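# Stand the assembled housing upright on the belt strip

## Task

Find the white housing that already has its circuit board and motor fitted, and place it standing upright on the dark belt strip just behind the white rail. The board and motor must still be seated in it at the end, and neither gripper may be holding it.

## Robot and tools

ROBOT AND FRAME. There are two arms, left_arm and right_arm; those are names only, not sides of a camera picture. All poses share one scene frame. The origin sits on the table top midway between the arms, +z is up, +x reaches out over the table, and left_arm is on the +y side. A gripper's fingers point along its own +z axis and close along its y axis. The reported hand point lies between the finger pads, roughly 1 cm short of the tips, and can be somewhat wrong, especially when the arm is stretched far.

JOINT ORDER. In every row and every per-joint list, each arm goes: shoulder, elbow, waist, wrist pitch, wrist yaw, wrist roll, then the gripper. Rely only on this order.

execute_actions(actions). actions is a list of up to 15 actions. Each action is a table of up to 15 rows, and each row runs for one 1/30 s control step. If a table has fewer than 15 rows, its last row repeats until 15 steps are done. Each row is one flat list of 14 numbers in [-1, 1] covering both arms, even when only one moves: left_arm's six joints and opening, then right_arm's six joints and opening. The joint numbers are offsets, not poses. They are measured from the angles the arm had when that action began, not from the previous row. For the first action of a call, that means the angles in the latest reported state. Scale: 1.0 equals 1.258 rad for shoulder, 1.238 for elbow, 1.202 for waist, 2.073 for wrist pitch, and 2.022 for wrist yaw and wrist roll. The opening number is absolute: +1 fully open, -1 closed. An empty list moves nothing and just returns the state and images.

JOINT RANGES (rad). Waist -2.618 to 3.054, shoulder 0.000 to 3.142, elbow 0.000 to 3.142, wrist pitch -1.571 to 1.571, wrist yaw -1.571 to 1.571, wrist roll -2.094 to 2.094. The true ends may differ by up to 0.036 rad. If an action would push a joint more than 0.036 rad beyond its end, that action is rejected for both arms. If the first action of a call is rejected, or any action is malformed, the call does nothing. A joint that reaches its real end is stopped there, and the result may print "joint sent to its limit".

SPEED CAPS. On each step, a joint's target may lead its measured angle by at most 0.202 rad (waist), 0.258 (shoulder), 0.238 (elbow), 0.573 (wrist pitch) or 0.522 (wrist yaw and roll). All of an arm's targets are also scaled back if they would move its gripper more than 70 mm from where it is. Because of this, big offsets can need several actions, and any unfinished part has to be sent again.

SAG. Sending zeros can let an arm drift down. To hold it still, send offsets that bring it back to the angles you want, and push that aim further if a joint still falls short.

move(target, speed, blocking). target is one 14-number row laid out like an execute_actions row. Its joint values are offsets from the "Joint positions" of the most recent result that shows them, and its openings are absolute and sent at once. All joints finish their paths together, so the hand usually curves. speed (0.01 to 2 rad/s, default 0.5) is the top speed of whichever joint has the longest way to go. A path lasts 0.5 to 10 s and does not avoid obstacles or the other arm. Faster moves and targets set deeper past a contact hit and press harder. With blocking=false you get a result after 0.5 s while the arm keeps going. Until a result shows that move has ended, new rows and moves are refused; use wait or stop first. The result adds a "move:" line. It gives the ending (done, off_target, moving, held or fault), whether limits=held or limits=none, and the joint of each arm furthest from its target.

wait(seconds): 0 to 10 s, the arms keep their last command, and the wait returns early when a running move ends. stop(): brakes a running move; the fingers keep moving. zoom_image(camera, region): camera is cam_high, cam_low, cam_left_wrist or cam_right_wrist (each 504x504), region is [x0, y0, x1, y1] in pixels from the top-left, no larger than 504 by 504. finished_scene(scene): pass the current scene number once the housing stands correctly and is released; this cannot be undone.

RESULTS. The state line gives each gripper's end_effector_position (m) and end_effector_quat_wxyz. Joint positions and Joint velocities list each arm's joints (rad, rad/s) and then the finger gap (m; 0.094 when fully open). Joint targets shows where the joints are being driven right now. grip_measured is the finger opening on the command scale. Step readings list joint angles at some steps, and HELD marks an arm whose row was partly held back. "joint command not followed" means a clearance check altered some targets. Torques are raw drive outputs and are not zero in free air. MOTOR HOT appears from 75 °C. At 90 °C the arm halts for 10 s, and at 100 °C it goes limp and falls; both are reported as OVER-TEMPERATURE FAULT. Each camera's calibration (K, distortion, T_world_to_cam) is given and may be slightly off.

GRIPPING. To hold a part, command an opening below grip_measured: about 0.03 below gives a firm hold, and less gives a lighter one. Pad force is limited to about 50 to 62 N. Thin parts are held more weakly, and the first touch can spike.

AVOID. Do not let the arms strike or press on each other. Do not drop things, knock them over or push them off the table. Avoid slamming or hard pushing. Parts you hold may be tugged now and then, and loose parts may be nudged.

Each tool is called after "Emit:" by a JSON object that holds its "method" and its "body", one argument or row to a line.

## Session

Emit:
{"method": "execute_actions", "body": {
  "actions": []
}}

Scene clock: 0.00 s.
left_arm: end_effector_position=(+0.4001, -0.1966, +0.2666) grip_measured=+1.000 end_effector_quat_wxyz=(+0.675, +0.544, +0.489, +0.096) | right_arm: end_effector_position=(+0.5419, -0.4084, +0.2479) grip_measured=+1.000 end_effector_quat_wxyz=(+0.471, +0.516, +0.455, +0.552)
Joint names: [shoulder, elbow, waist, wrist pitch, wrist yaw, wrist roll]
Joint positions: left_arm=[ 2.278  1.899 -1.126  0.306 -0.281  0.96   0.094] | right_arm=[ 1.867  1.054 -0.236  0.871 -0.345  1.732  0.094]
Joint velocities: left_arm=[ 0.002 -0.017  0.007 -0.007  0.081 -0.037  0.   ] | right_arm=[-0.007 -0.002 -0.012  0.007  0.037 -0.007  0.   ]
Joint torques (N m, as the arm reports them, + toward a larger angle): no reading
Joint targets: left_arm=[2.261 1.912 -1.126 0.312 -0.280 0.954] | right_arm=[1.860 1.060 -0.236 0.870 -0.345 1.726]

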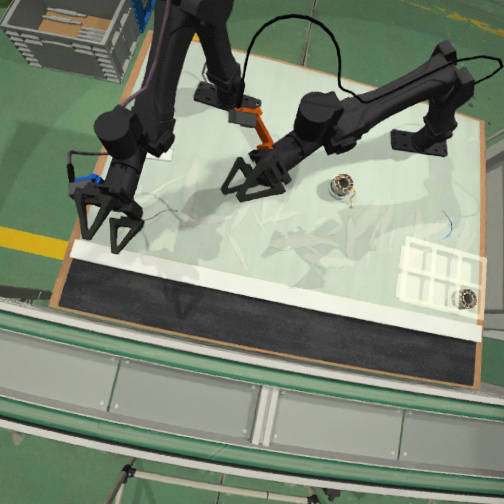

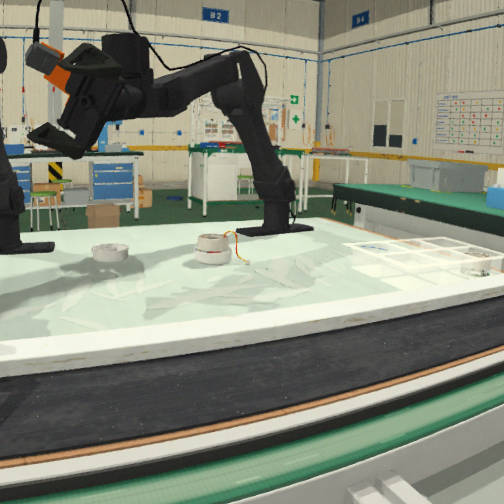

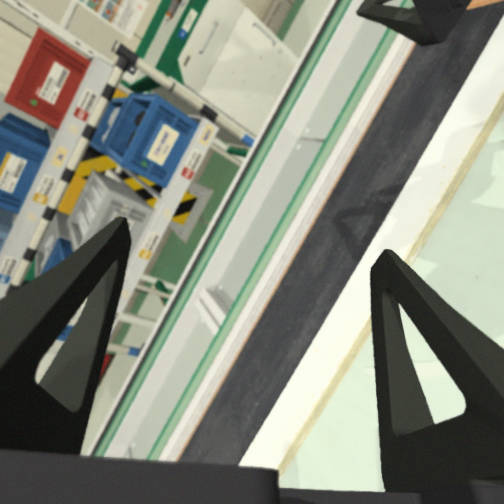

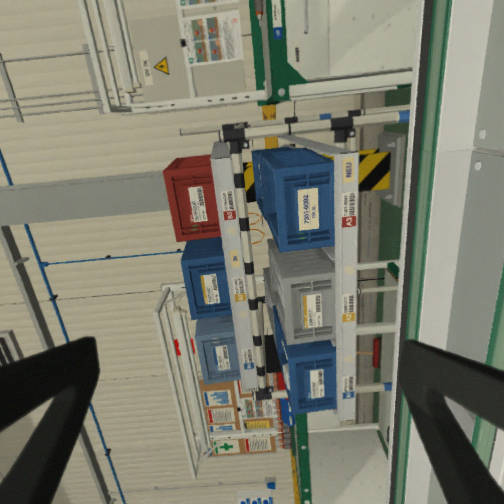

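Emit:
{"method": "move", "body": {
  "target": [-0.7,-0.65,0.2,-0.53,0.139,-0.475,1,-0.5,0,-0.3,0,0,0,1],
  "speed": 1
}}

Emit:
{"method": "zoom_image", "body": {
  "camera": "cam_low",
  "region": [160,200,280,290]
}}

Scene clock: 15.87 s.
left_arm: end_effector_position=(+0.2330, +0.1078, +0.1420) grip_measured=+1.000 end_effector_quat_wxyz=(+0.225, +0.355, +0.904, -0.084) | right_arm: end_effector_position=(+0.3334, -0.4767, +0.5301) grip_measured=+1.000 end_effector_quat_wxyz=(+0.732, +0.342, +0.296, +0.510)
Joint names: [shoulder, elbow, waist, wrist pitch, wrist yaw, wrist roll]
Joint positions: left_arm=[ 1.416  1.107 -0.893 -0.777 -0.006  0.005  0.094] | right_arm=[ 1.247  1.054 -0.588  0.871 -0.346  1.732  0.094]
Joint velocities: left_arm=[ 0.012  0.007  0.007  0.037  0.022 -0.037  0.   ] | right_arm=[ 0.012 -0.002  0.007  0.037  0.037 -0.066  0.   ]
Joint torques (N m, as the arm reports them, + toward a larger angle): left_arm=[-6.31  5.26  0.48  0.97  0.06 -0.06] | right_arm=[-5.39  7.77 -0.61  1.27  0.11  0.  ]
Joint targets: left_arm=[1.397 1.094 -0.885 -0.793 0.000 -0.001] | right_arm=[1.238 1.054 -0.597 0.871 -0.346 1.732]
move: done; limits=none; left_arm: farthest joint: the shoulder, 0.019 radians from its target (0.881 radians at the start); right_arm: farthest joint: the waist, 0.009 radians from its target (0.360 radians at the start)
camera_calibration (this result's frames):
cam_left_wrist: T_world_to_cam=[[-0.558862, -0.828153, 0.0428517, 0.217603], [-0.746708, 0.525031, 0.408374, 0.0615865], [-0.360694, 0.196227, -0.911808, 0.310566], [0, 0, 0, 1]] pos_world=[0.279617, 0.0869325, 0.248702]
cam_right_wrist: T_world_to_cam=[[0.49394, -0.272489, -0.825696, 0.140108], [0.0236631, 0.953486, -0.300506, 0.640618], [0.869174, 0.128894, 0.477413, -0.379273], [0, 0, 0, 1]] pos_world=[0.24529, -0.523756, 0.489266]

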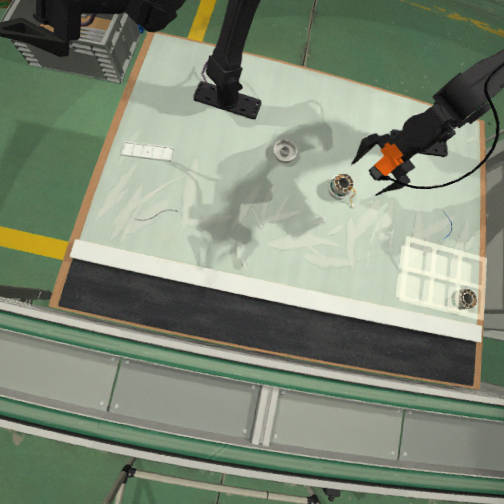

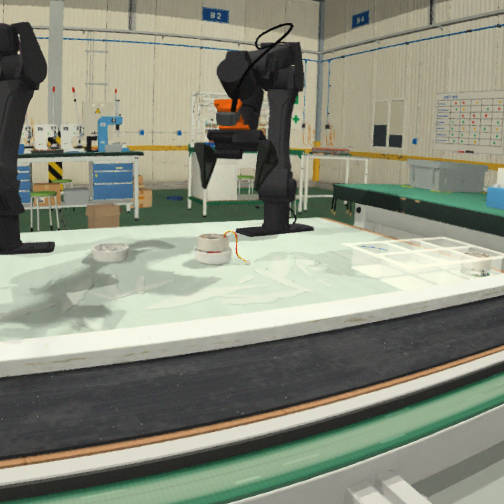

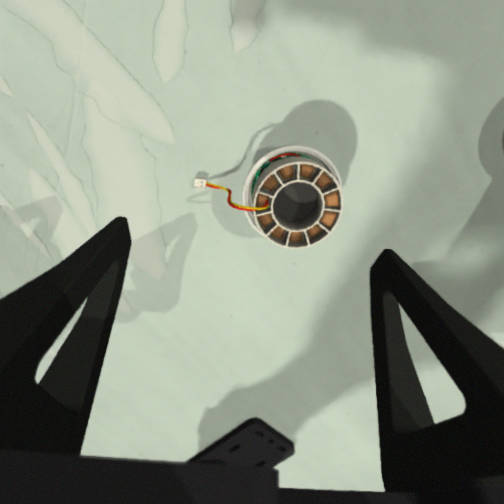

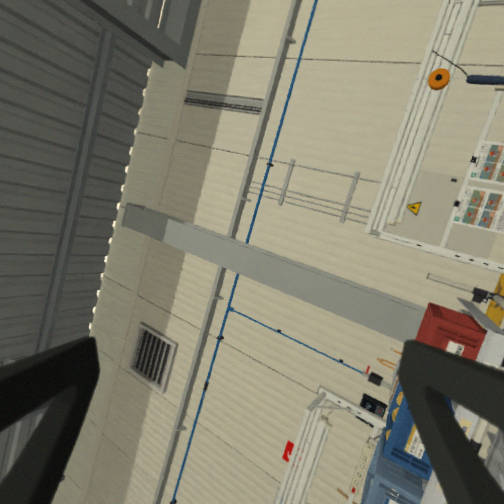

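Region (160, 200, 280, 290) of cam_low's 504x504 image, scaled by 4.200, with more detail than that image has; it fills the top 378 rows of this view, and the rest is white.

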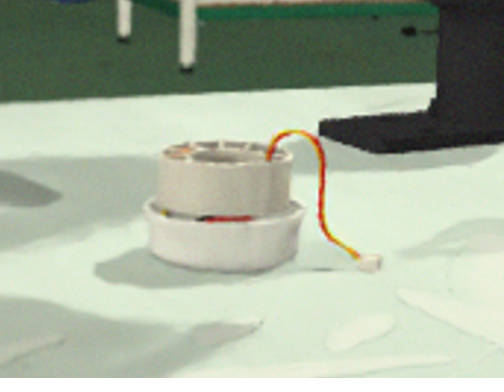

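Emit:
{"method": "move", "body": {
  "target": [-0.7,-0.4,1,0.3,0,0,1,0,-0.1,0.8,-0.45,0.171,-0.857,1],
  "speed": 1.3
}}

Emit:
{"method": "move", "body": {
  "target": [-0.3,-0.3,0.3,0,0,0,1,0.125,-0.13,0.69,0,0,0,1],
  "speed": 1
}}

Scene clock: 41.30 s.
left_arm: end_effector_position=(+0.2303, +0.4657, +0.3084) grip_measured=+1.000 end_effector_quat_wxyz=(+0.650, -0.166, +0.725, +0.153) | right_arm: end_effector_position=(+0.4095, -0.1739, +0.2647) grip_measured=+1.000 end_effector_quat_wxyz=(+0.565, -0.109, +0.813, +0.083)
Joint names: [shoulder, elbow, waist, wrist pitch, wrist yaw, wrist roll]
Joint positions: left_arm=[ 0.553  0.626  0.301 -0.181 -0.008  0.005  0.094] | right_arm=[ 1.247  0.936  0.366 -0.043 -0.006  0.01   0.094]
Joint velocities: left_arm=[ 0.002 -0.012 -0.007 -0.022 -0.022 -0.051  0.   ] | right_arm=[-0.007  0.002  0.002 -0.007 -0.037 -0.007  0.   ]
Joint torques (N m, as the arm reports them, + toward a larger angle): left_arm=[ 0.14  5.37  0.55  2.12  0.03 -0.01] | right_arm=[-5.23  7.95  0.54  1.7   0.03 -0.08]
Joint targets: left_arm=[0.535 0.612 0.309 -0.155 -0.006 0.005] | right_arm=[1.247 0.930 0.374 -0.061 -0.000 -0.001]
move: off_target (left_arm); limits=none; left_arm: farthest joint: the wrist pitch, 0.026 radians from its target (0.622 radians at the start); right_arm: farthest joint: the wrist pitch, 0.019 radians from its target (0.933 radians at the start)
camera_calibration (this result's frames):
cam_left_wrist: T_world_to_cam=[[0.47358, -0.868102, 0.14873, 0.253568], [-0.70712, -0.475431, -0.523399, 0.547838], [0.525074, 0.142701, -0.839007, 0.189524], [0, 0, 0, 1]] pos_world=[0.167789, 0.453537, 0.408036]
cam_right_wrist: T_world_to_cam=[[0.240811, -0.969744, 0.0400824, -0.280858], [-0.624624, -0.186454, -0.75834, 0.458777], [0.74287, 0.15758, -0.650625, -0.00235946], [0, 0, 0, 1]] pos_world=[0.35595, -0.186448, 0.357632]

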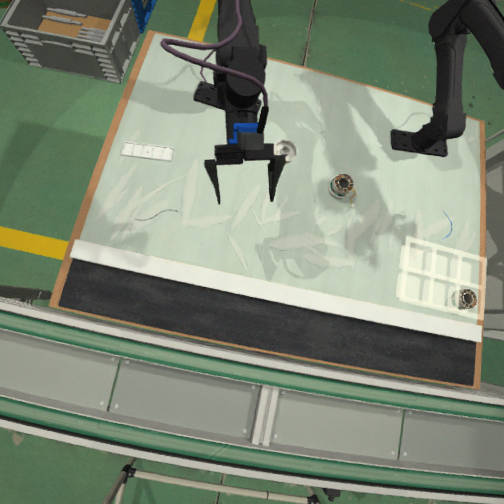

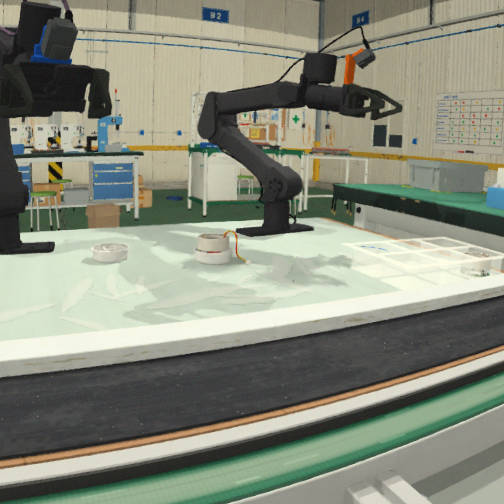

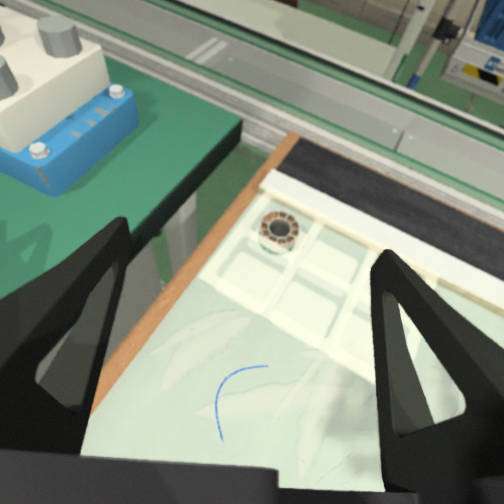

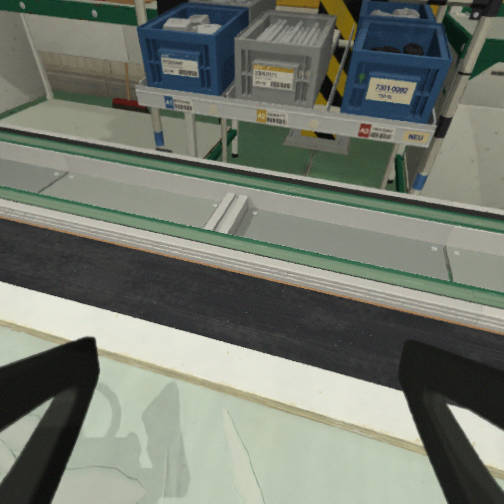

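Scene clock: 42.60 s.
left_arm: end_effector_position=(+0.1481, +0.5209, +0.2196) grip_measured=+1.000 end_effector_quat_wxyz=(+0.613, -0.291, +0.686, +0.264) | right_arm: end_effector_position=(+0.1871, +0.0736, +0.1331) grip_measured=+1.000 end_effector_quat_wxyz=(+0.372, -0.467, +0.767, +0.235)
Joint names: [shoulder, elbow, waist, wrist pitch, wrist yaw, wrist roll]
Joint positions: left_arm=[ 0.196  0.266  0.652 -0.18  -0.007  0.005  0.094] | right_arm=[ 1.4    0.78   1.192 -0.04  -0.01   0.01   0.094]
Joint velocities: left_arm=[ 0.007 -0.002  0.017 -0.007 -0.007 -0.037  0.   ] | right_arm=[-0.012 -0.007 -0.007  0.007 -0.081  0.125  0.   ]
Joint torques (N m, as the arm reports them, + toward a larger angle): left_arm=[ 1.08  5.66  0.6   1.87  0.01 -0.02] | right_arm=[-5.71  7.49  0.29  1.62  0.03 -0.01]
Joint targets: left_arm=[0.176 0.255 0.661 -0.181 -0.008 0.005] | right_arm=[1.404 0.775 1.196 -0.043 -0.006 0.010]
move: done; limits=none; left_arm: farthest joint: the shoulder, 0.020 radians from its target (0.377 radians at the start); right_arm: farthest joint: the elbow, 0.005 radians from its target (0.161 radians at the start)
camera_calibration (this result's frames):
cam_left_wrist: T_world_to_cam=[[0.743686, -0.651796, 0.148637, 0.200901], [-0.501256, -0.690764, -0.52114, 0.550697], [0.44235, 0.313059, -0.840429, 0.074144], [0, 0, 0, 1]] pos_world=[0.0938354, 0.488137, 0.319441]
cam_right_wrist: T_world_to_cam=[[0.883742, -0.46585, 0.0445445, -0.140068], [-0.375093, -0.762042, -0.527823, 0.231173], [0.279831, 0.449751, -0.848186, 0.129593], [0, 0, 0, 1]] pos_world=[0.174232, 0.0526283, 0.238177]

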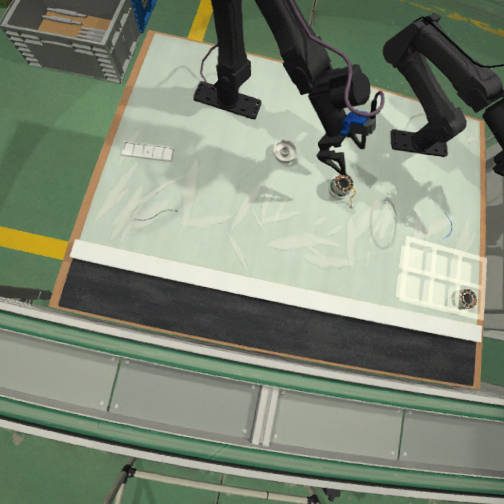

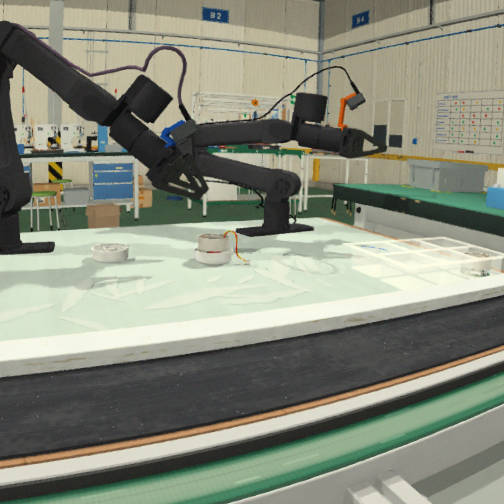

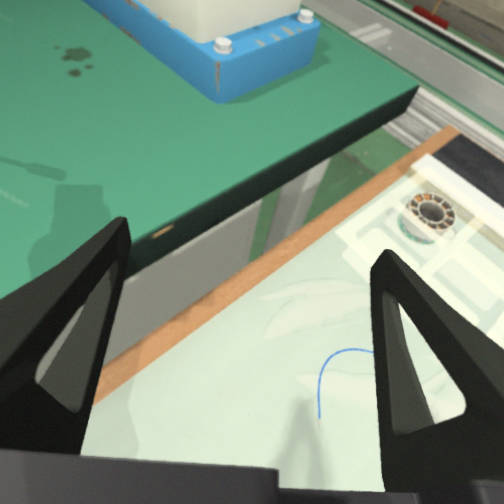

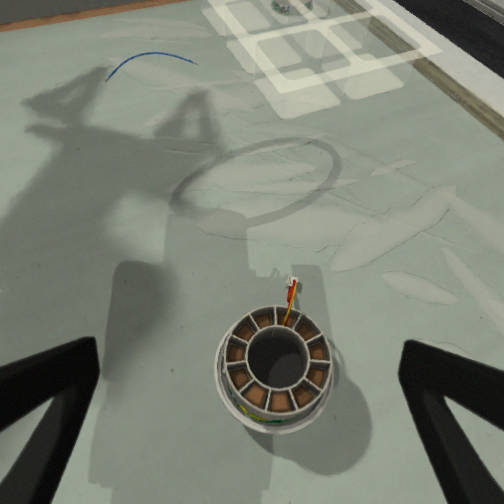

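Emit:
{"method": "move", "body": {
  "target": [0,0,0,0,0,0,1,0.205,-0.025,-0.05,0.128,0.005,-0.005,1]
}}

Scene clock: 52.07 s.
left_arm: end_effector_position=(+0.1481, +0.5209, +0.2196) grip_measured=+1.000 end_effector_quat_wxyz=(+0.613, -0.291, +0.686, +0.264) | right_arm: end_effector_position=(+0.2201, +0.0870, +0.0687) grip_measured=+1.000 end_effector_quat_wxyz=(+0.367, -0.449, +0.785, +0.217)
Joint names: [shoulder, elbow, waist, wrist pitch, wrist yaw, wrist roll]
Joint positions: left_arm=[ 0.196  0.266  0.652 -0.18  -0.007  0.005  0.094] | right_arm=[ 1.656  0.755  1.141  0.212 -0.004  0.01   0.094]
Joint velocities: left_arm=[-0.012 -0.007 -0.002  0.037 -0.022  0.037  0.   ] | right_arm=[-0.007  0.007 -0.017  0.022  0.007  0.007  0.   ]
Joint torques (N m, as the arm reports them, + toward a larger angle): left_arm=[ 2.7   6.43  0.01  1.88  0.   -0.02] | right_arm=[-7.73  6.5  -0.59  1.84  0.03 -0.11]
Joint targets: left_arm=[0.196 0.266 0.652 -0.180 -0.007 0.005] | right_arm=[1.658 0.749 1.132 0.226 0.000 0.000]
move: done; limits=none; left_arm: farthest joint: the waist, 0.000 radians from its target (0.000 radians at the start); right_arm: farthest joint: the wrist pitch, 0.013 radians from its target (0.265 radians at the start)
camera_calibration (this result's frames):
cam_left_wrist: T_world_to_cam=[[0.743686, -0.651796, 0.148637, 0.200901], [-0.501256, -0.690764, -0.52114, 0.550697], [0.44235, 0.313059, -0.840429, 0.074144], [0, 0, 0, 1]] pos_world=[0.0938354, 0.488137, 0.319441]
cam_right_wrist: T_world_to_cam=[[0.85702, -0.513015, 0.0482917, -0.150368], [-0.423225, -0.754271, -0.501952, 0.227954], [0.293934, 0.409745, -0.863546, 0.0611512], [0, 0, 0, 1]] pos_world=[0.20737, 0.0697414, 0.17449]

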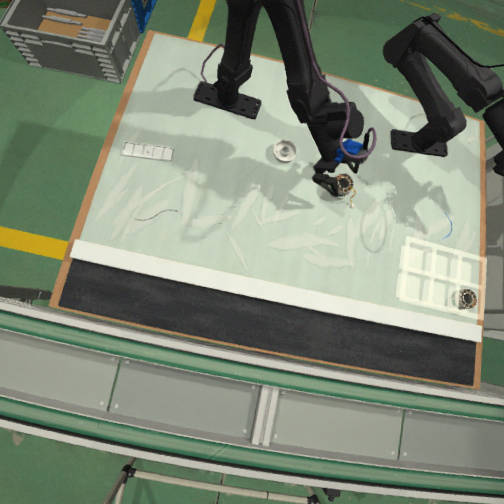

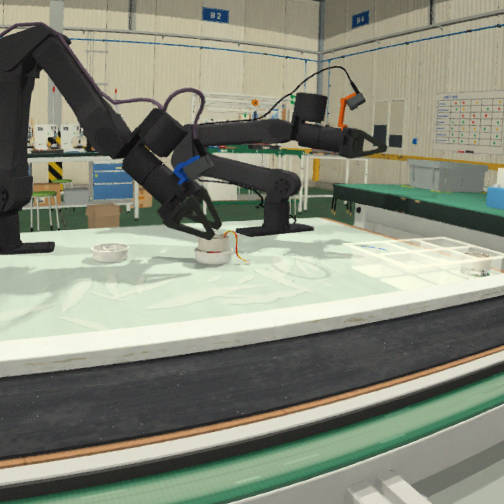

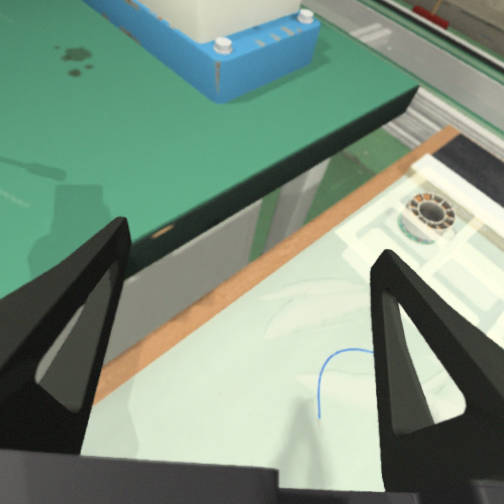

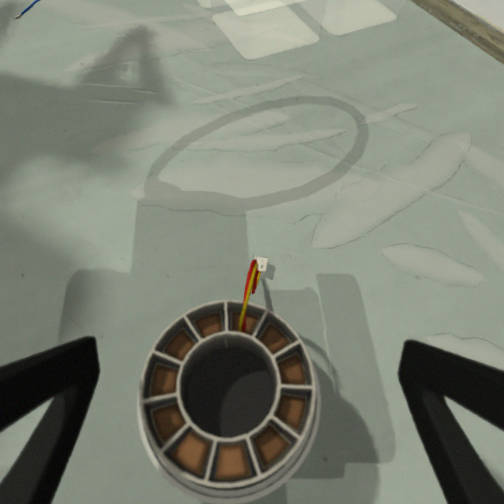

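Emit:
{"method": "move", "body": {
  "target": [0,0,0,0,0,0,1,0.122,-0.058,0.015,0.108,0,0,1],
  "speed": 0.3
}}

Emit:
{"method": "zoom_image", "body": {
  "camera": "cam_low",
  "region": [140,180,280,290]
}}

Scene clock: 57.10 s.
left_arm: end_effector_position=(+0.1481, +0.5209, +0.2196) grip_measured=+1.000 end_effector_quat_wxyz=(+0.613, -0.291, +0.686, +0.264) | right_arm: end_effector_position=(+0.2176, +0.0902, +0.0245) grip_measured=+1.000 end_effector_quat_wxyz=(+0.366, -0.452, +0.783, +0.218)
Joint names: [shoulder, elbow, waist, wrist pitch, wrist yaw, wrist roll]
Joint positions: left_arm=[ 0.196  0.266  0.652 -0.18  -0.007  0.005  0.094] | right_arm=[ 1.802  0.691  1.15   0.422 -0.004  0.01   0.094]
Joint velocities: left_arm=[-0.022 -0.022 -0.007  0.022  0.007 -0.066  0.   ] | right_arm=[ 0.002 -0.002 -0.002 -0.022 -0.051  0.051  0.   ]
Joint torques (N m, as the arm reports them, + toward a larger angle): left_arm=[ 2.7   6.41  0.02  1.88  0.   -0.02] | right_arm=[-7.91  5.29  0.71  1.77 -0.01  0.  ]
Joint targets: left_arm=[0.196 0.266 0.652 -0.180 -0.007 0.005] | right_arm=[1.809 0.683 1.159 0.436 -0.004 0.010]
move: done; limits=none; left_arm: farthest joint: the waist, 0.000 radians from its target (0.000 radians at the start); right_arm: farthest joint: the wrist pitch, 0.014 radians from its target (0.224 radians at the start)
camera_calibration (this result's frames):
cam_left_wrist: T_world_to_cam=[[0.743686, -0.651796, 0.148637, 0.200901], [-0.501256, -0.690764, -0.52114, 0.550697], [0.44235, 0.313059, -0.840429, 0.074144], [0, 0, 0, 1]] pos_world=[0.0938354, 0.488137, 0.319441]
cam_right_wrist: T_world_to_cam=[[0.861488, -0.505476, 0.0482917, -0.146056], [-0.41659, -0.757955, -0.501952, 0.206018], [0.290328, 0.412308, -0.863546, 0.0230034], [0, 0, 0, 1]] pos_world=[0.204972, 0.0728404, 0.130329]

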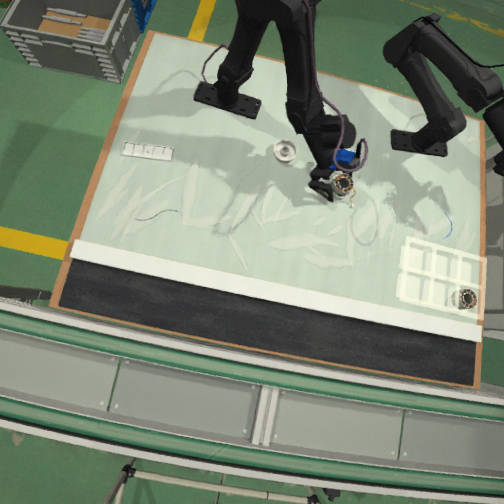

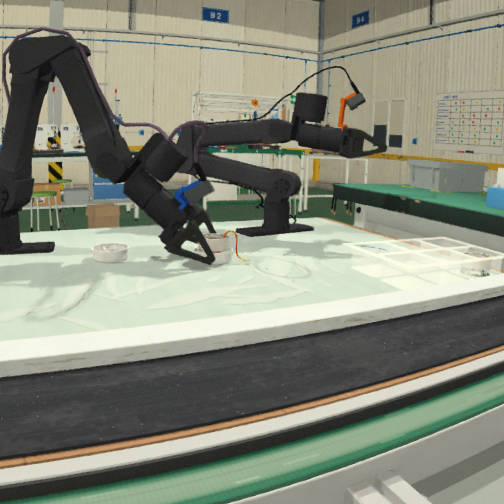

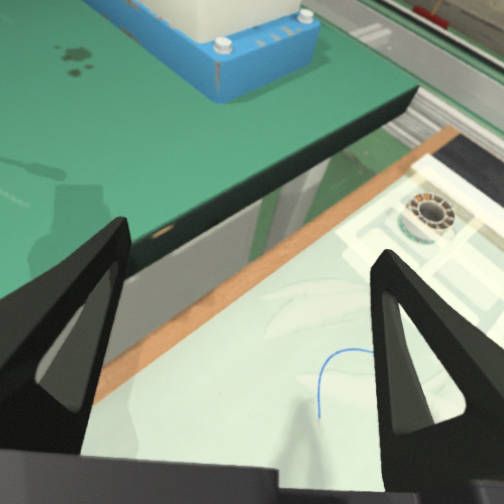

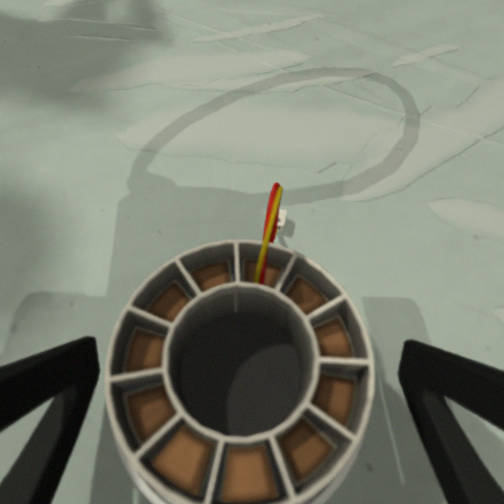

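Region (140, 180, 280, 290) of cam_low's 504x504 image, scaled by 3.600, with more detail than that image has; it fills the top 396 rows of this view, and the rest is white.

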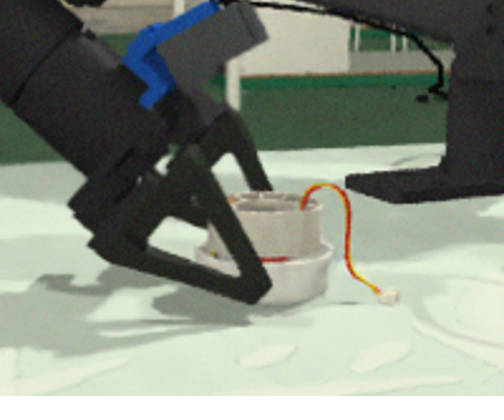

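Lowering slightly and closing on the housing.

Emit:
{"method": "execute_actions", "body": {
  "actions": [
    [[0,0,0,0,0,0,1,0.018,-0.003,0.008,0.007,0,0,0.7]],
    [[0,0,0,0,0,0,1,0,0,0,0.005,0,0,0.4]],
    [[0,0,0,0,0,0,1,0,0,0,0.005,0,0,0.28]]
  ]
}}

Emit:
{"method": "zoom_image", "body": {
  "camera": "cam_low",
  "region": [140,180,280,290]
}}

Scene clock: 62.30 s.
left_arm: end_effector_position=(+0.1481, +0.5209, +0.2196) grip_measured=+1.000 end_effector_quat_wxyz=(+0.613, -0.291, +0.686, +0.264) | right_arm: end_effector_position=(+0.2170, +0.0897, +0.0194) grip_measured=+0.412 end_effector_quat_wxyz=(+0.362, -0.454, +0.785, +0.216)
Joint names: [shoulder, elbow, waist, wrist pitch, wrist yaw, wrist roll]
Joint positions: left_arm=[ 0.196  0.266  0.652 -0.18  -0.007  0.005  0.094] | right_arm=[ 1.816  0.691  1.15   0.426 -0.005  0.01   0.066]
Joint velocities: left_arm=[ 0.002 -0.012  0.007  0.007  0.007  0.066  0.   ] | right_arm=[ 0.002  0.012  0.002  0.037 -0.051 -0.007 -0.   ]
Joint torques (N m, as the arm reports them, + toward a larger angle): left_arm=[ 2.68  6.42  0.    1.89  0.01 -0.01] | right_arm=[-8.57  6.02  0.02  1.76 -0.01  0.  ]
Joint targets: left_arm=[0.196 0.266 0.652 -0.180 -0.007 0.005] | right_arm=[1.816 0.691 1.150 0.436 -0.005 0.010]
Step readings (joint positions; steps 1 to 15: 1st action; 16 to 30: 2nd action; 31 to 45: 3rd action):
0: left_arm=[0.196 0.266 0.652 -0.180 -0.007 0.005] | right_arm=[1.802 0.691 1.150 0.422 -0.004 0.010]
1: left_arm=[0.196 0.266 0.652 -0.180 -0.007 0.005] | right_arm=[1.804 0.691 1.150 0.423 -0.004 0.010]
2: left_arm=[0.196 0.266 0.652 -0.180 -0.007 0.005] | right_arm=[1.806 0.691 1.150 0.425 -0.004 0.010]
4: left_arm=[0.196 0.266 0.652 -0.180 -0.007 0.005] | right_arm=[1.812 0.691 1.150 0.426 -0.004 0.010]
8: left_arm=[0.196 0.266 0.652 -0.180 -0.007 0.005] | right_arm=[1.816 0.691 1.150 0.426 -0.004 0.010]
15: left_arm=[0.196 0.266 0.652 -0.180 -0.007 0.005] | right_arm=[1.816 0.691 1.150 0.426 -0.004 0.010]
16: left_arm=[0.196 0.266 0.652 -0.180 -0.007 0.005] | right_arm=[1.816 0.691 1.150 0.426 -0.006 0.010]
17: left_arm=[0.196 0.266 0.652 -0.180 -0.007 0.005] | right_arm=[1.816 0.691 1.150 0.426 -0.006 0.010]
19: left_arm=[0.196 0.266 0.652 -0.180 -0.007 0.005] | right_arm=[1.816 0.691 1.150 0.426 -0.006 0.010]
23: left_arm=[0.196 0.266 0.652 -0.180 -0.007 0.005] | right_arm=[1.816 0.691 1.150 0.426 -0.005 0.010]
30: left_arm=[0.196 0.266 0.652 -0.180 -0.007 0.005] | right_arm=[1.816 0.691 1.150 0.426 -0.005 0.010]
31: left_arm=[0.196 0.266 0.652 -0.180 -0.007 0.005] | right_arm=[1.816 0.691 1.150 0.426 -0.005 0.010]
32: left_arm=[0.196 0.266 0.652 -0.180 -0.007 0.005] | right_arm=[1.816 0.691 1.150 0.426 -0.005 0.010]
34: left_arm=[0.196 0.266 0.652 -0.180 -0.007 0.005] | right_arm=[1.816 0.691 1.150 0.426 -0.005 0.010]
38: left_arm=[0.196 0.266 0.652 -0.180 -0.007 0.005] | right_arm=[1.816 0.691 1.150 0.426 -0.005 0.010]
45: Joint positions above
camera_calibration (this result's frames):
cam_left_wrist: T_world_to_cam=[[0.743686, -0.651796, 0.148637, 0.200901], [-0.501256, -0.690764, -0.52114, 0.550697], [0.44235, 0.313059, -0.840429, 0.074144], [0, 0, 0, 1]] pos_world=[0.0938354, 0.488137, 0.319441]
cam_right_wrist: T_world_to_cam=[[0.862207, -0.504305, 0.0477097, -0.145866], [-0.418764, -0.762601, -0.493027, 0.203508], [0.285019, 0.405112, -0.868705, 0.0208707], [0, 0, 0, 1]] pos_world=[0.20504, 0.0731799, 0.125425]

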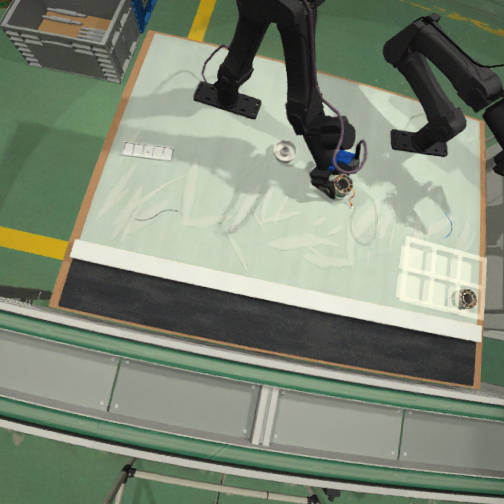

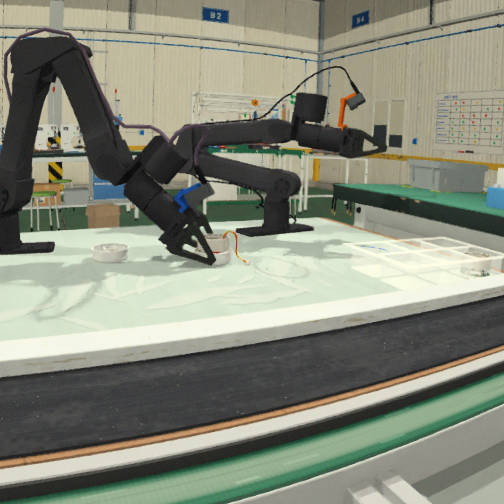

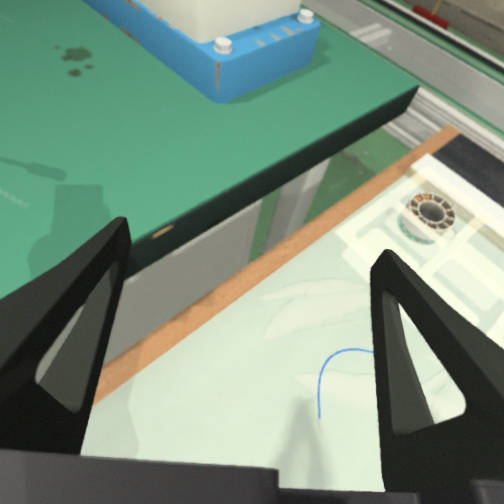

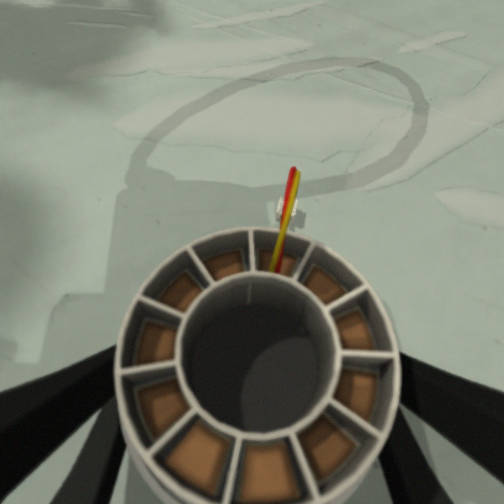

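Region (140, 180, 280, 290) of cam_low's 504x504 image, scaled by 3.600, with more detail than that image has; it fills the top 396 rows of this view, and the rest is white.

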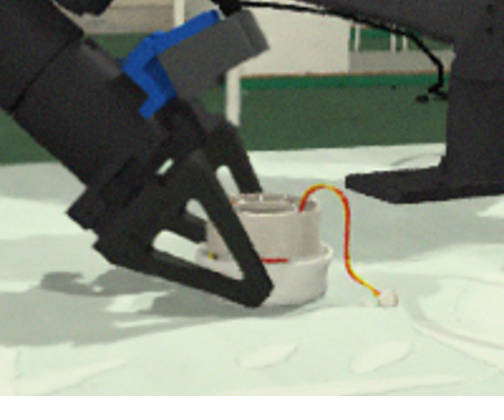

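Emit:
{"method": "move", "body": {
  "target": [0,0,0,0,0,0,1,-0.06,0.375,-0.1,-0.256,0,0,0.36]
}}

Emit:
{"method": "move", "body": {
  "target": [0,0,0,0,0,0,1,0.605,0.9,-0.54,-0.172,0,0,0.36],
  "speed": 0.6
}}

Scene clock: 69.20 s.
left_arm: end_effector_position=(+0.1481, +0.5209, +0.2196) grip_measured=+1.000 end_effector_quat_wxyz=(+0.613, -0.291, +0.686, +0.264) | right_arm: end_effector_position=(+0.2896, +0.1063, +0.1142) grip_measured=+0.412 end_effector_quat_wxyz=(+0.357, -0.412, +0.817, +0.187)
Joint names: [shoulder, elbow, waist, wrist pitch, wrist yaw, wrist roll]
Joint positions: left_arm=[ 0.196  0.266  0.652 -0.18  -0.007  0.005  0.094] | right_arm=[ 1.763  1.133  1.037 -0.11  -0.005  0.01   0.066]
Joint velocities: left_arm=[ 0.012 -0.002  0.007 -0.007  0.022  0.022  0.   ] | right_arm=[-0.002 -0.002  0.002 -0.051 -0.051 -0.007  0.   ]
Joint torques (N m, as the arm reports them, + toward a larger angle): left_arm=[ 2.69  6.43  0.01  1.89  0.01 -0.03] | right_arm=[-11.7    9.96  -0.44   1.67  -0.01   0.  ]
Joint targets: left_arm=[0.196 0.266 0.652 -0.180 -0.007 0.005] | right_arm=[1.741 1.155 1.030 -0.105 -0.005 0.010]
move: off_target (right_arm); limits=none; left_arm: farthest joint: the waist, 0.000 radians from its target (0.000 radians at the start); right_arm: farthest joint: the shoulder, 0.022 radians from its target (0.076 radians at the start)
camera_calibration (this result's frames):
cam_left_wrist: T_world_to_cam=[[0.743686, -0.651796, 0.148637, 0.200901], [-0.501256, -0.690764, -0.52114, 0.550697], [0.44235, 0.313059, -0.840429, 0.074144], [0, 0, 0, 1]] pos_world=[0.0938354, 0.488137, 0.319441]
cam_right_wrist: T_world_to_cam=[[0.801043, -0.59666, 0.0482343, -0.177059], [-0.513425, -0.72625, -0.457117, 0.312753], [0.307773, 0.341406, -0.888098, 0.0781976], [0, 0, 0, 1]] pos_world=[0.27834, 0.094796, 0.220952]

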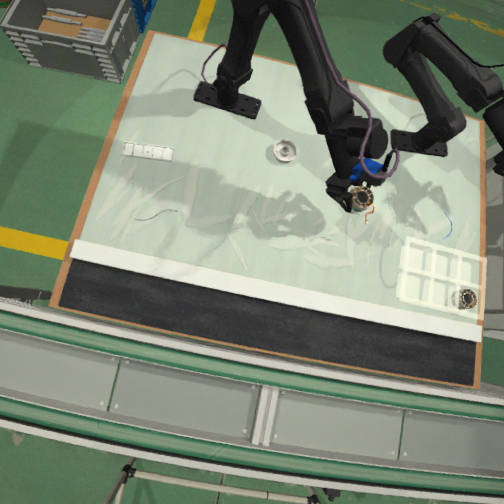

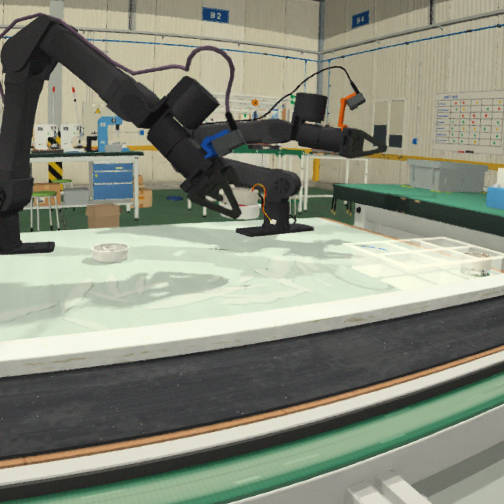

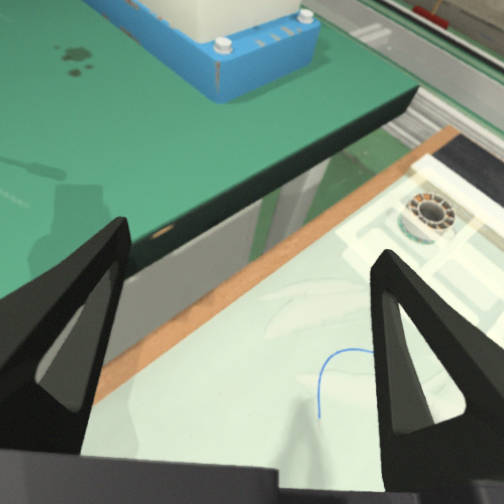

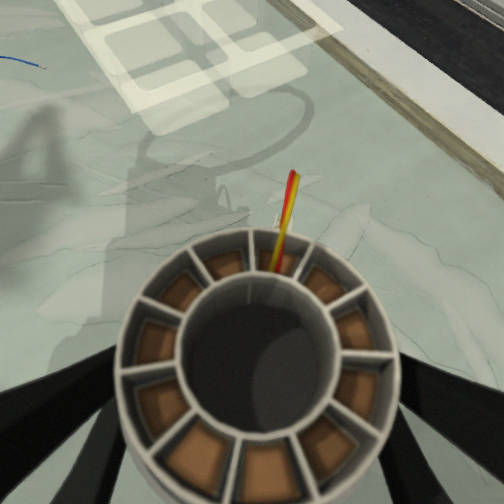

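Scene clock: 71.70 s.
left_arm: end_effector_position=(+0.1481, +0.5209, +0.2196) grip_measured=+1.000 end_effector_quat_wxyz=(+0.613, -0.291, +0.686, +0.264) | right_arm: end_effector_position=(+0.6412, -0.1002, +0.0758) grip_measured=+0.412 end_effector_quat_wxyz=(+0.379, -0.128, +0.915, +0.058)
Joint names: [shoulder, elbow, waist, wrist pitch, wrist yaw, wrist roll]
Joint positions: left_arm=[ 0.196  0.266  0.652 -0.18  -0.007  0.005  0.094] | right_arm=[ 2.532  2.218  0.381 -0.471 -0.002  0.01   0.066]
Joint velocities: left_arm=[-0.002 -0.007 -0.007 -0.037  0.007  0.007  0.   ] | right_arm=[ 0.002 -0.002 -0.002  0.022  0.007  0.007 -0.   ]
Joint torques (N m, as the arm reports them, + toward a larger angle): left_arm=[ 2.65  6.44  0.02  1.89  0.01 -0.01] | right_arm=[-17.17  10.94   0.61   1.61  -0.05   0.  ]
Joint targets: left_arm=[0.196 0.266 0.652 -0.180 -0.007 0.005] | right_arm=[2.524 2.247 0.387 -0.467 -0.006 0.010]
move: off_target (right_arm); limits=none; left_arm: farthest joint: the waist, 0.000 radians from its target (0.000 radians at the start); right_arm: farthest joint: the elbow, 0.029 radians from its target (1.114 radians at the start)
camera_calibration (this result's frames):
cam_left_wrist: T_world_to_cam=[[0.743686, -0.651796, 0.148637, 0.200901], [-0.501256, -0.690764, -0.52114, 0.550697], [0.44235, 0.313059, -0.840429, 0.074144], [0, 0, 0, 1]] pos_world=[0.0938354, 0.488137, 0.319441]
cam_right_wrist: T_world_to_cam=[[0.2704, -0.961389, 0.051135, -0.276579], [-0.868797, -0.266553, -0.417302, 0.596632], [0.41482, 0.0684124, -0.907328, -0.0882042], [0, 0, 0, 1]] pos_world=[0.629728, -0.100832, 0.183088]

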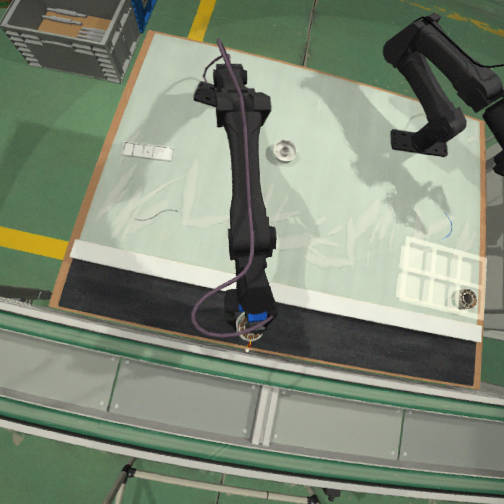

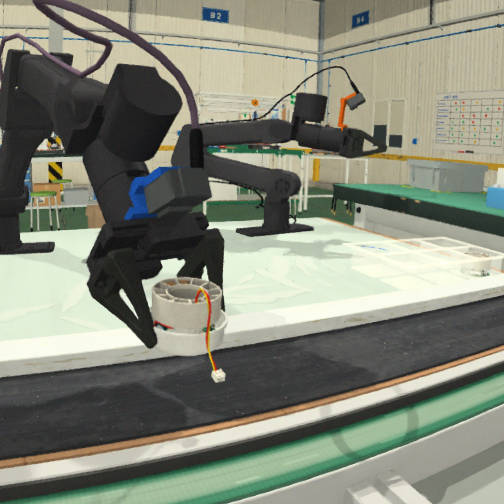

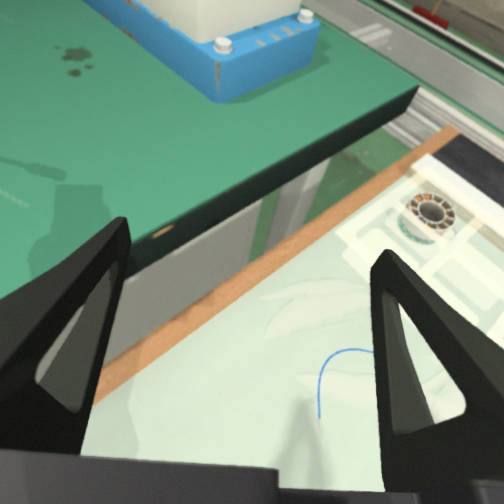

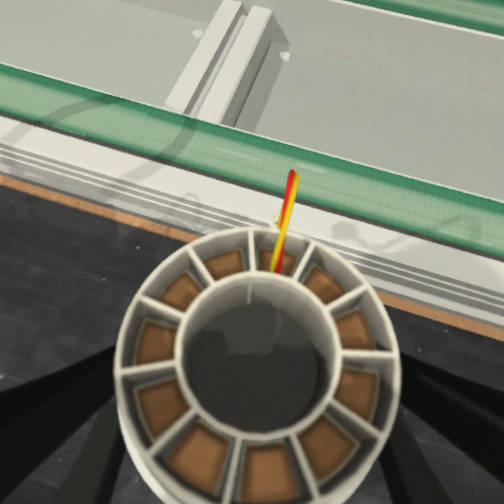

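Emit:
{"method": "move", "body": {
  "target": [0,0,0,0,0,0,1,-0.052,-0.228,0,0.172,0,0,0.36],
  "speed": 0.3
}}

Scene clock: 77.27 s.
left_arm: end_effector_position=(+0.1481, +0.5209, +0.2196) grip_measured=+1.000 end_effector_quat_wxyz=(+0.613, -0.291, +0.686, +0.264) | right_arm: end_effector_position=(+0.6362, -0.1017, +0.0342) grip_measured=+0.412 end_effector_quat_wxyz=(+0.411, -0.126, +0.901, +0.062)
Joint names: [shoulder, elbow, waist, wrist pitch, wrist yaw, wrist roll]
Joint positions: left_arm=[ 0.196  0.266  0.652 -0.18  -0.007  0.005  0.094] | right_arm=[ 2.5    1.938  0.381 -0.152 -0.002  0.01   0.066]
Joint velocities: left_arm=[ 0.002 -0.007 -0.012  0.007  0.037  0.007  0.   ] | right_arm=[-0.002  0.002 -0.002 -0.037  0.051  0.022  0.   ]
Joint torques (N m, as the arm reports them, + toward a larger angle): left_arm=[ 2.68  6.39 -0.03  1.87  0.01 -0.02] | right_arm=[-19.02   7.82   0.02   2.01  -0.01   0.  ]
Joint targets: left_arm=[0.196 0.266 0.652 -0.180 -0.007 0.005] | right_arm=[2.466 1.936 0.381 -0.115 -0.002 0.010]
move: off_target (right_arm); limits=none; left_arm: farthest joint: the waist, 0.000 radians from its target (0.000 radians at the start); right_arm: farthest joint: the wrist pitch, 0.037 radians from its target (0.357 radians at the start)
camera_calibration (this result's frames):
cam_left_wrist: T_world_to_cam=[[0.743686, -0.651796, 0.148637, 0.200901], [-0.501256, -0.690764, -0.52114, 0.550697], [0.44235, 0.313059, -0.840429, 0.074144], [0, 0, 0, 1]] pos_world=[0.0938354, 0.488137, 0.319441]
cam_right_wrist: T_world_to_cam=[[0.266952, -0.962404, 0.0501449, -0.272391], [-0.838224, -0.257551, -0.480675, 0.558164], [0.475518, 0.0862843, -0.875464, -0.161658], [0, 0, 0, 1]] pos_world=[0.617453, -0.104446, 0.140429]

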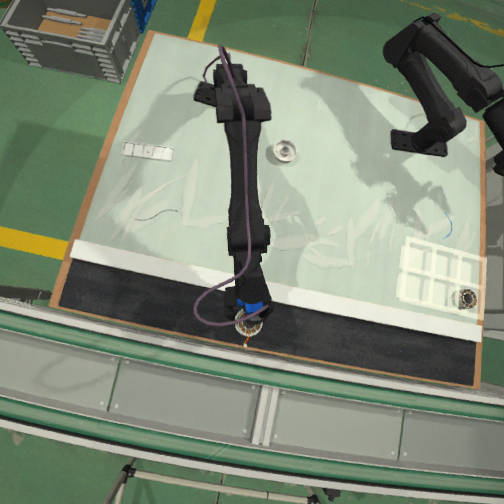

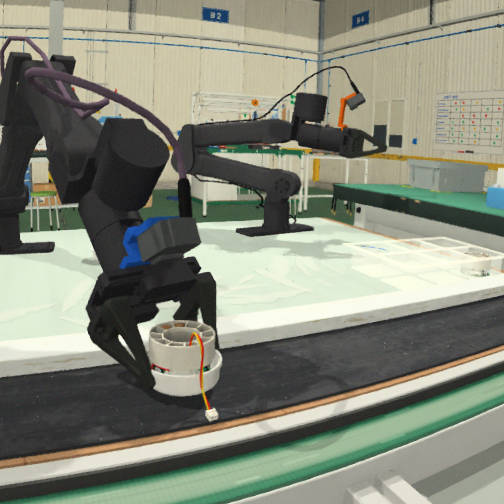

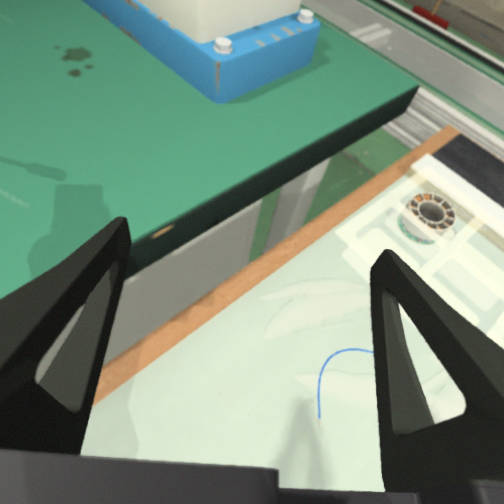

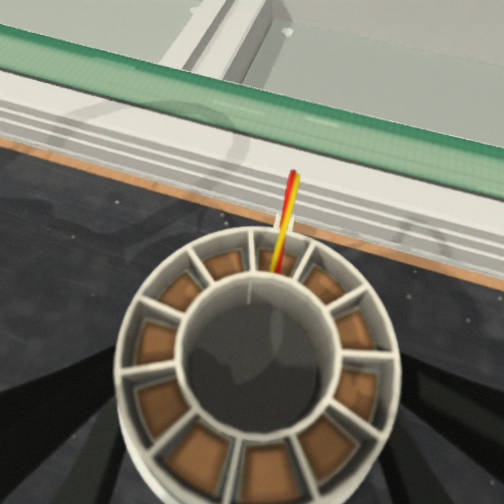

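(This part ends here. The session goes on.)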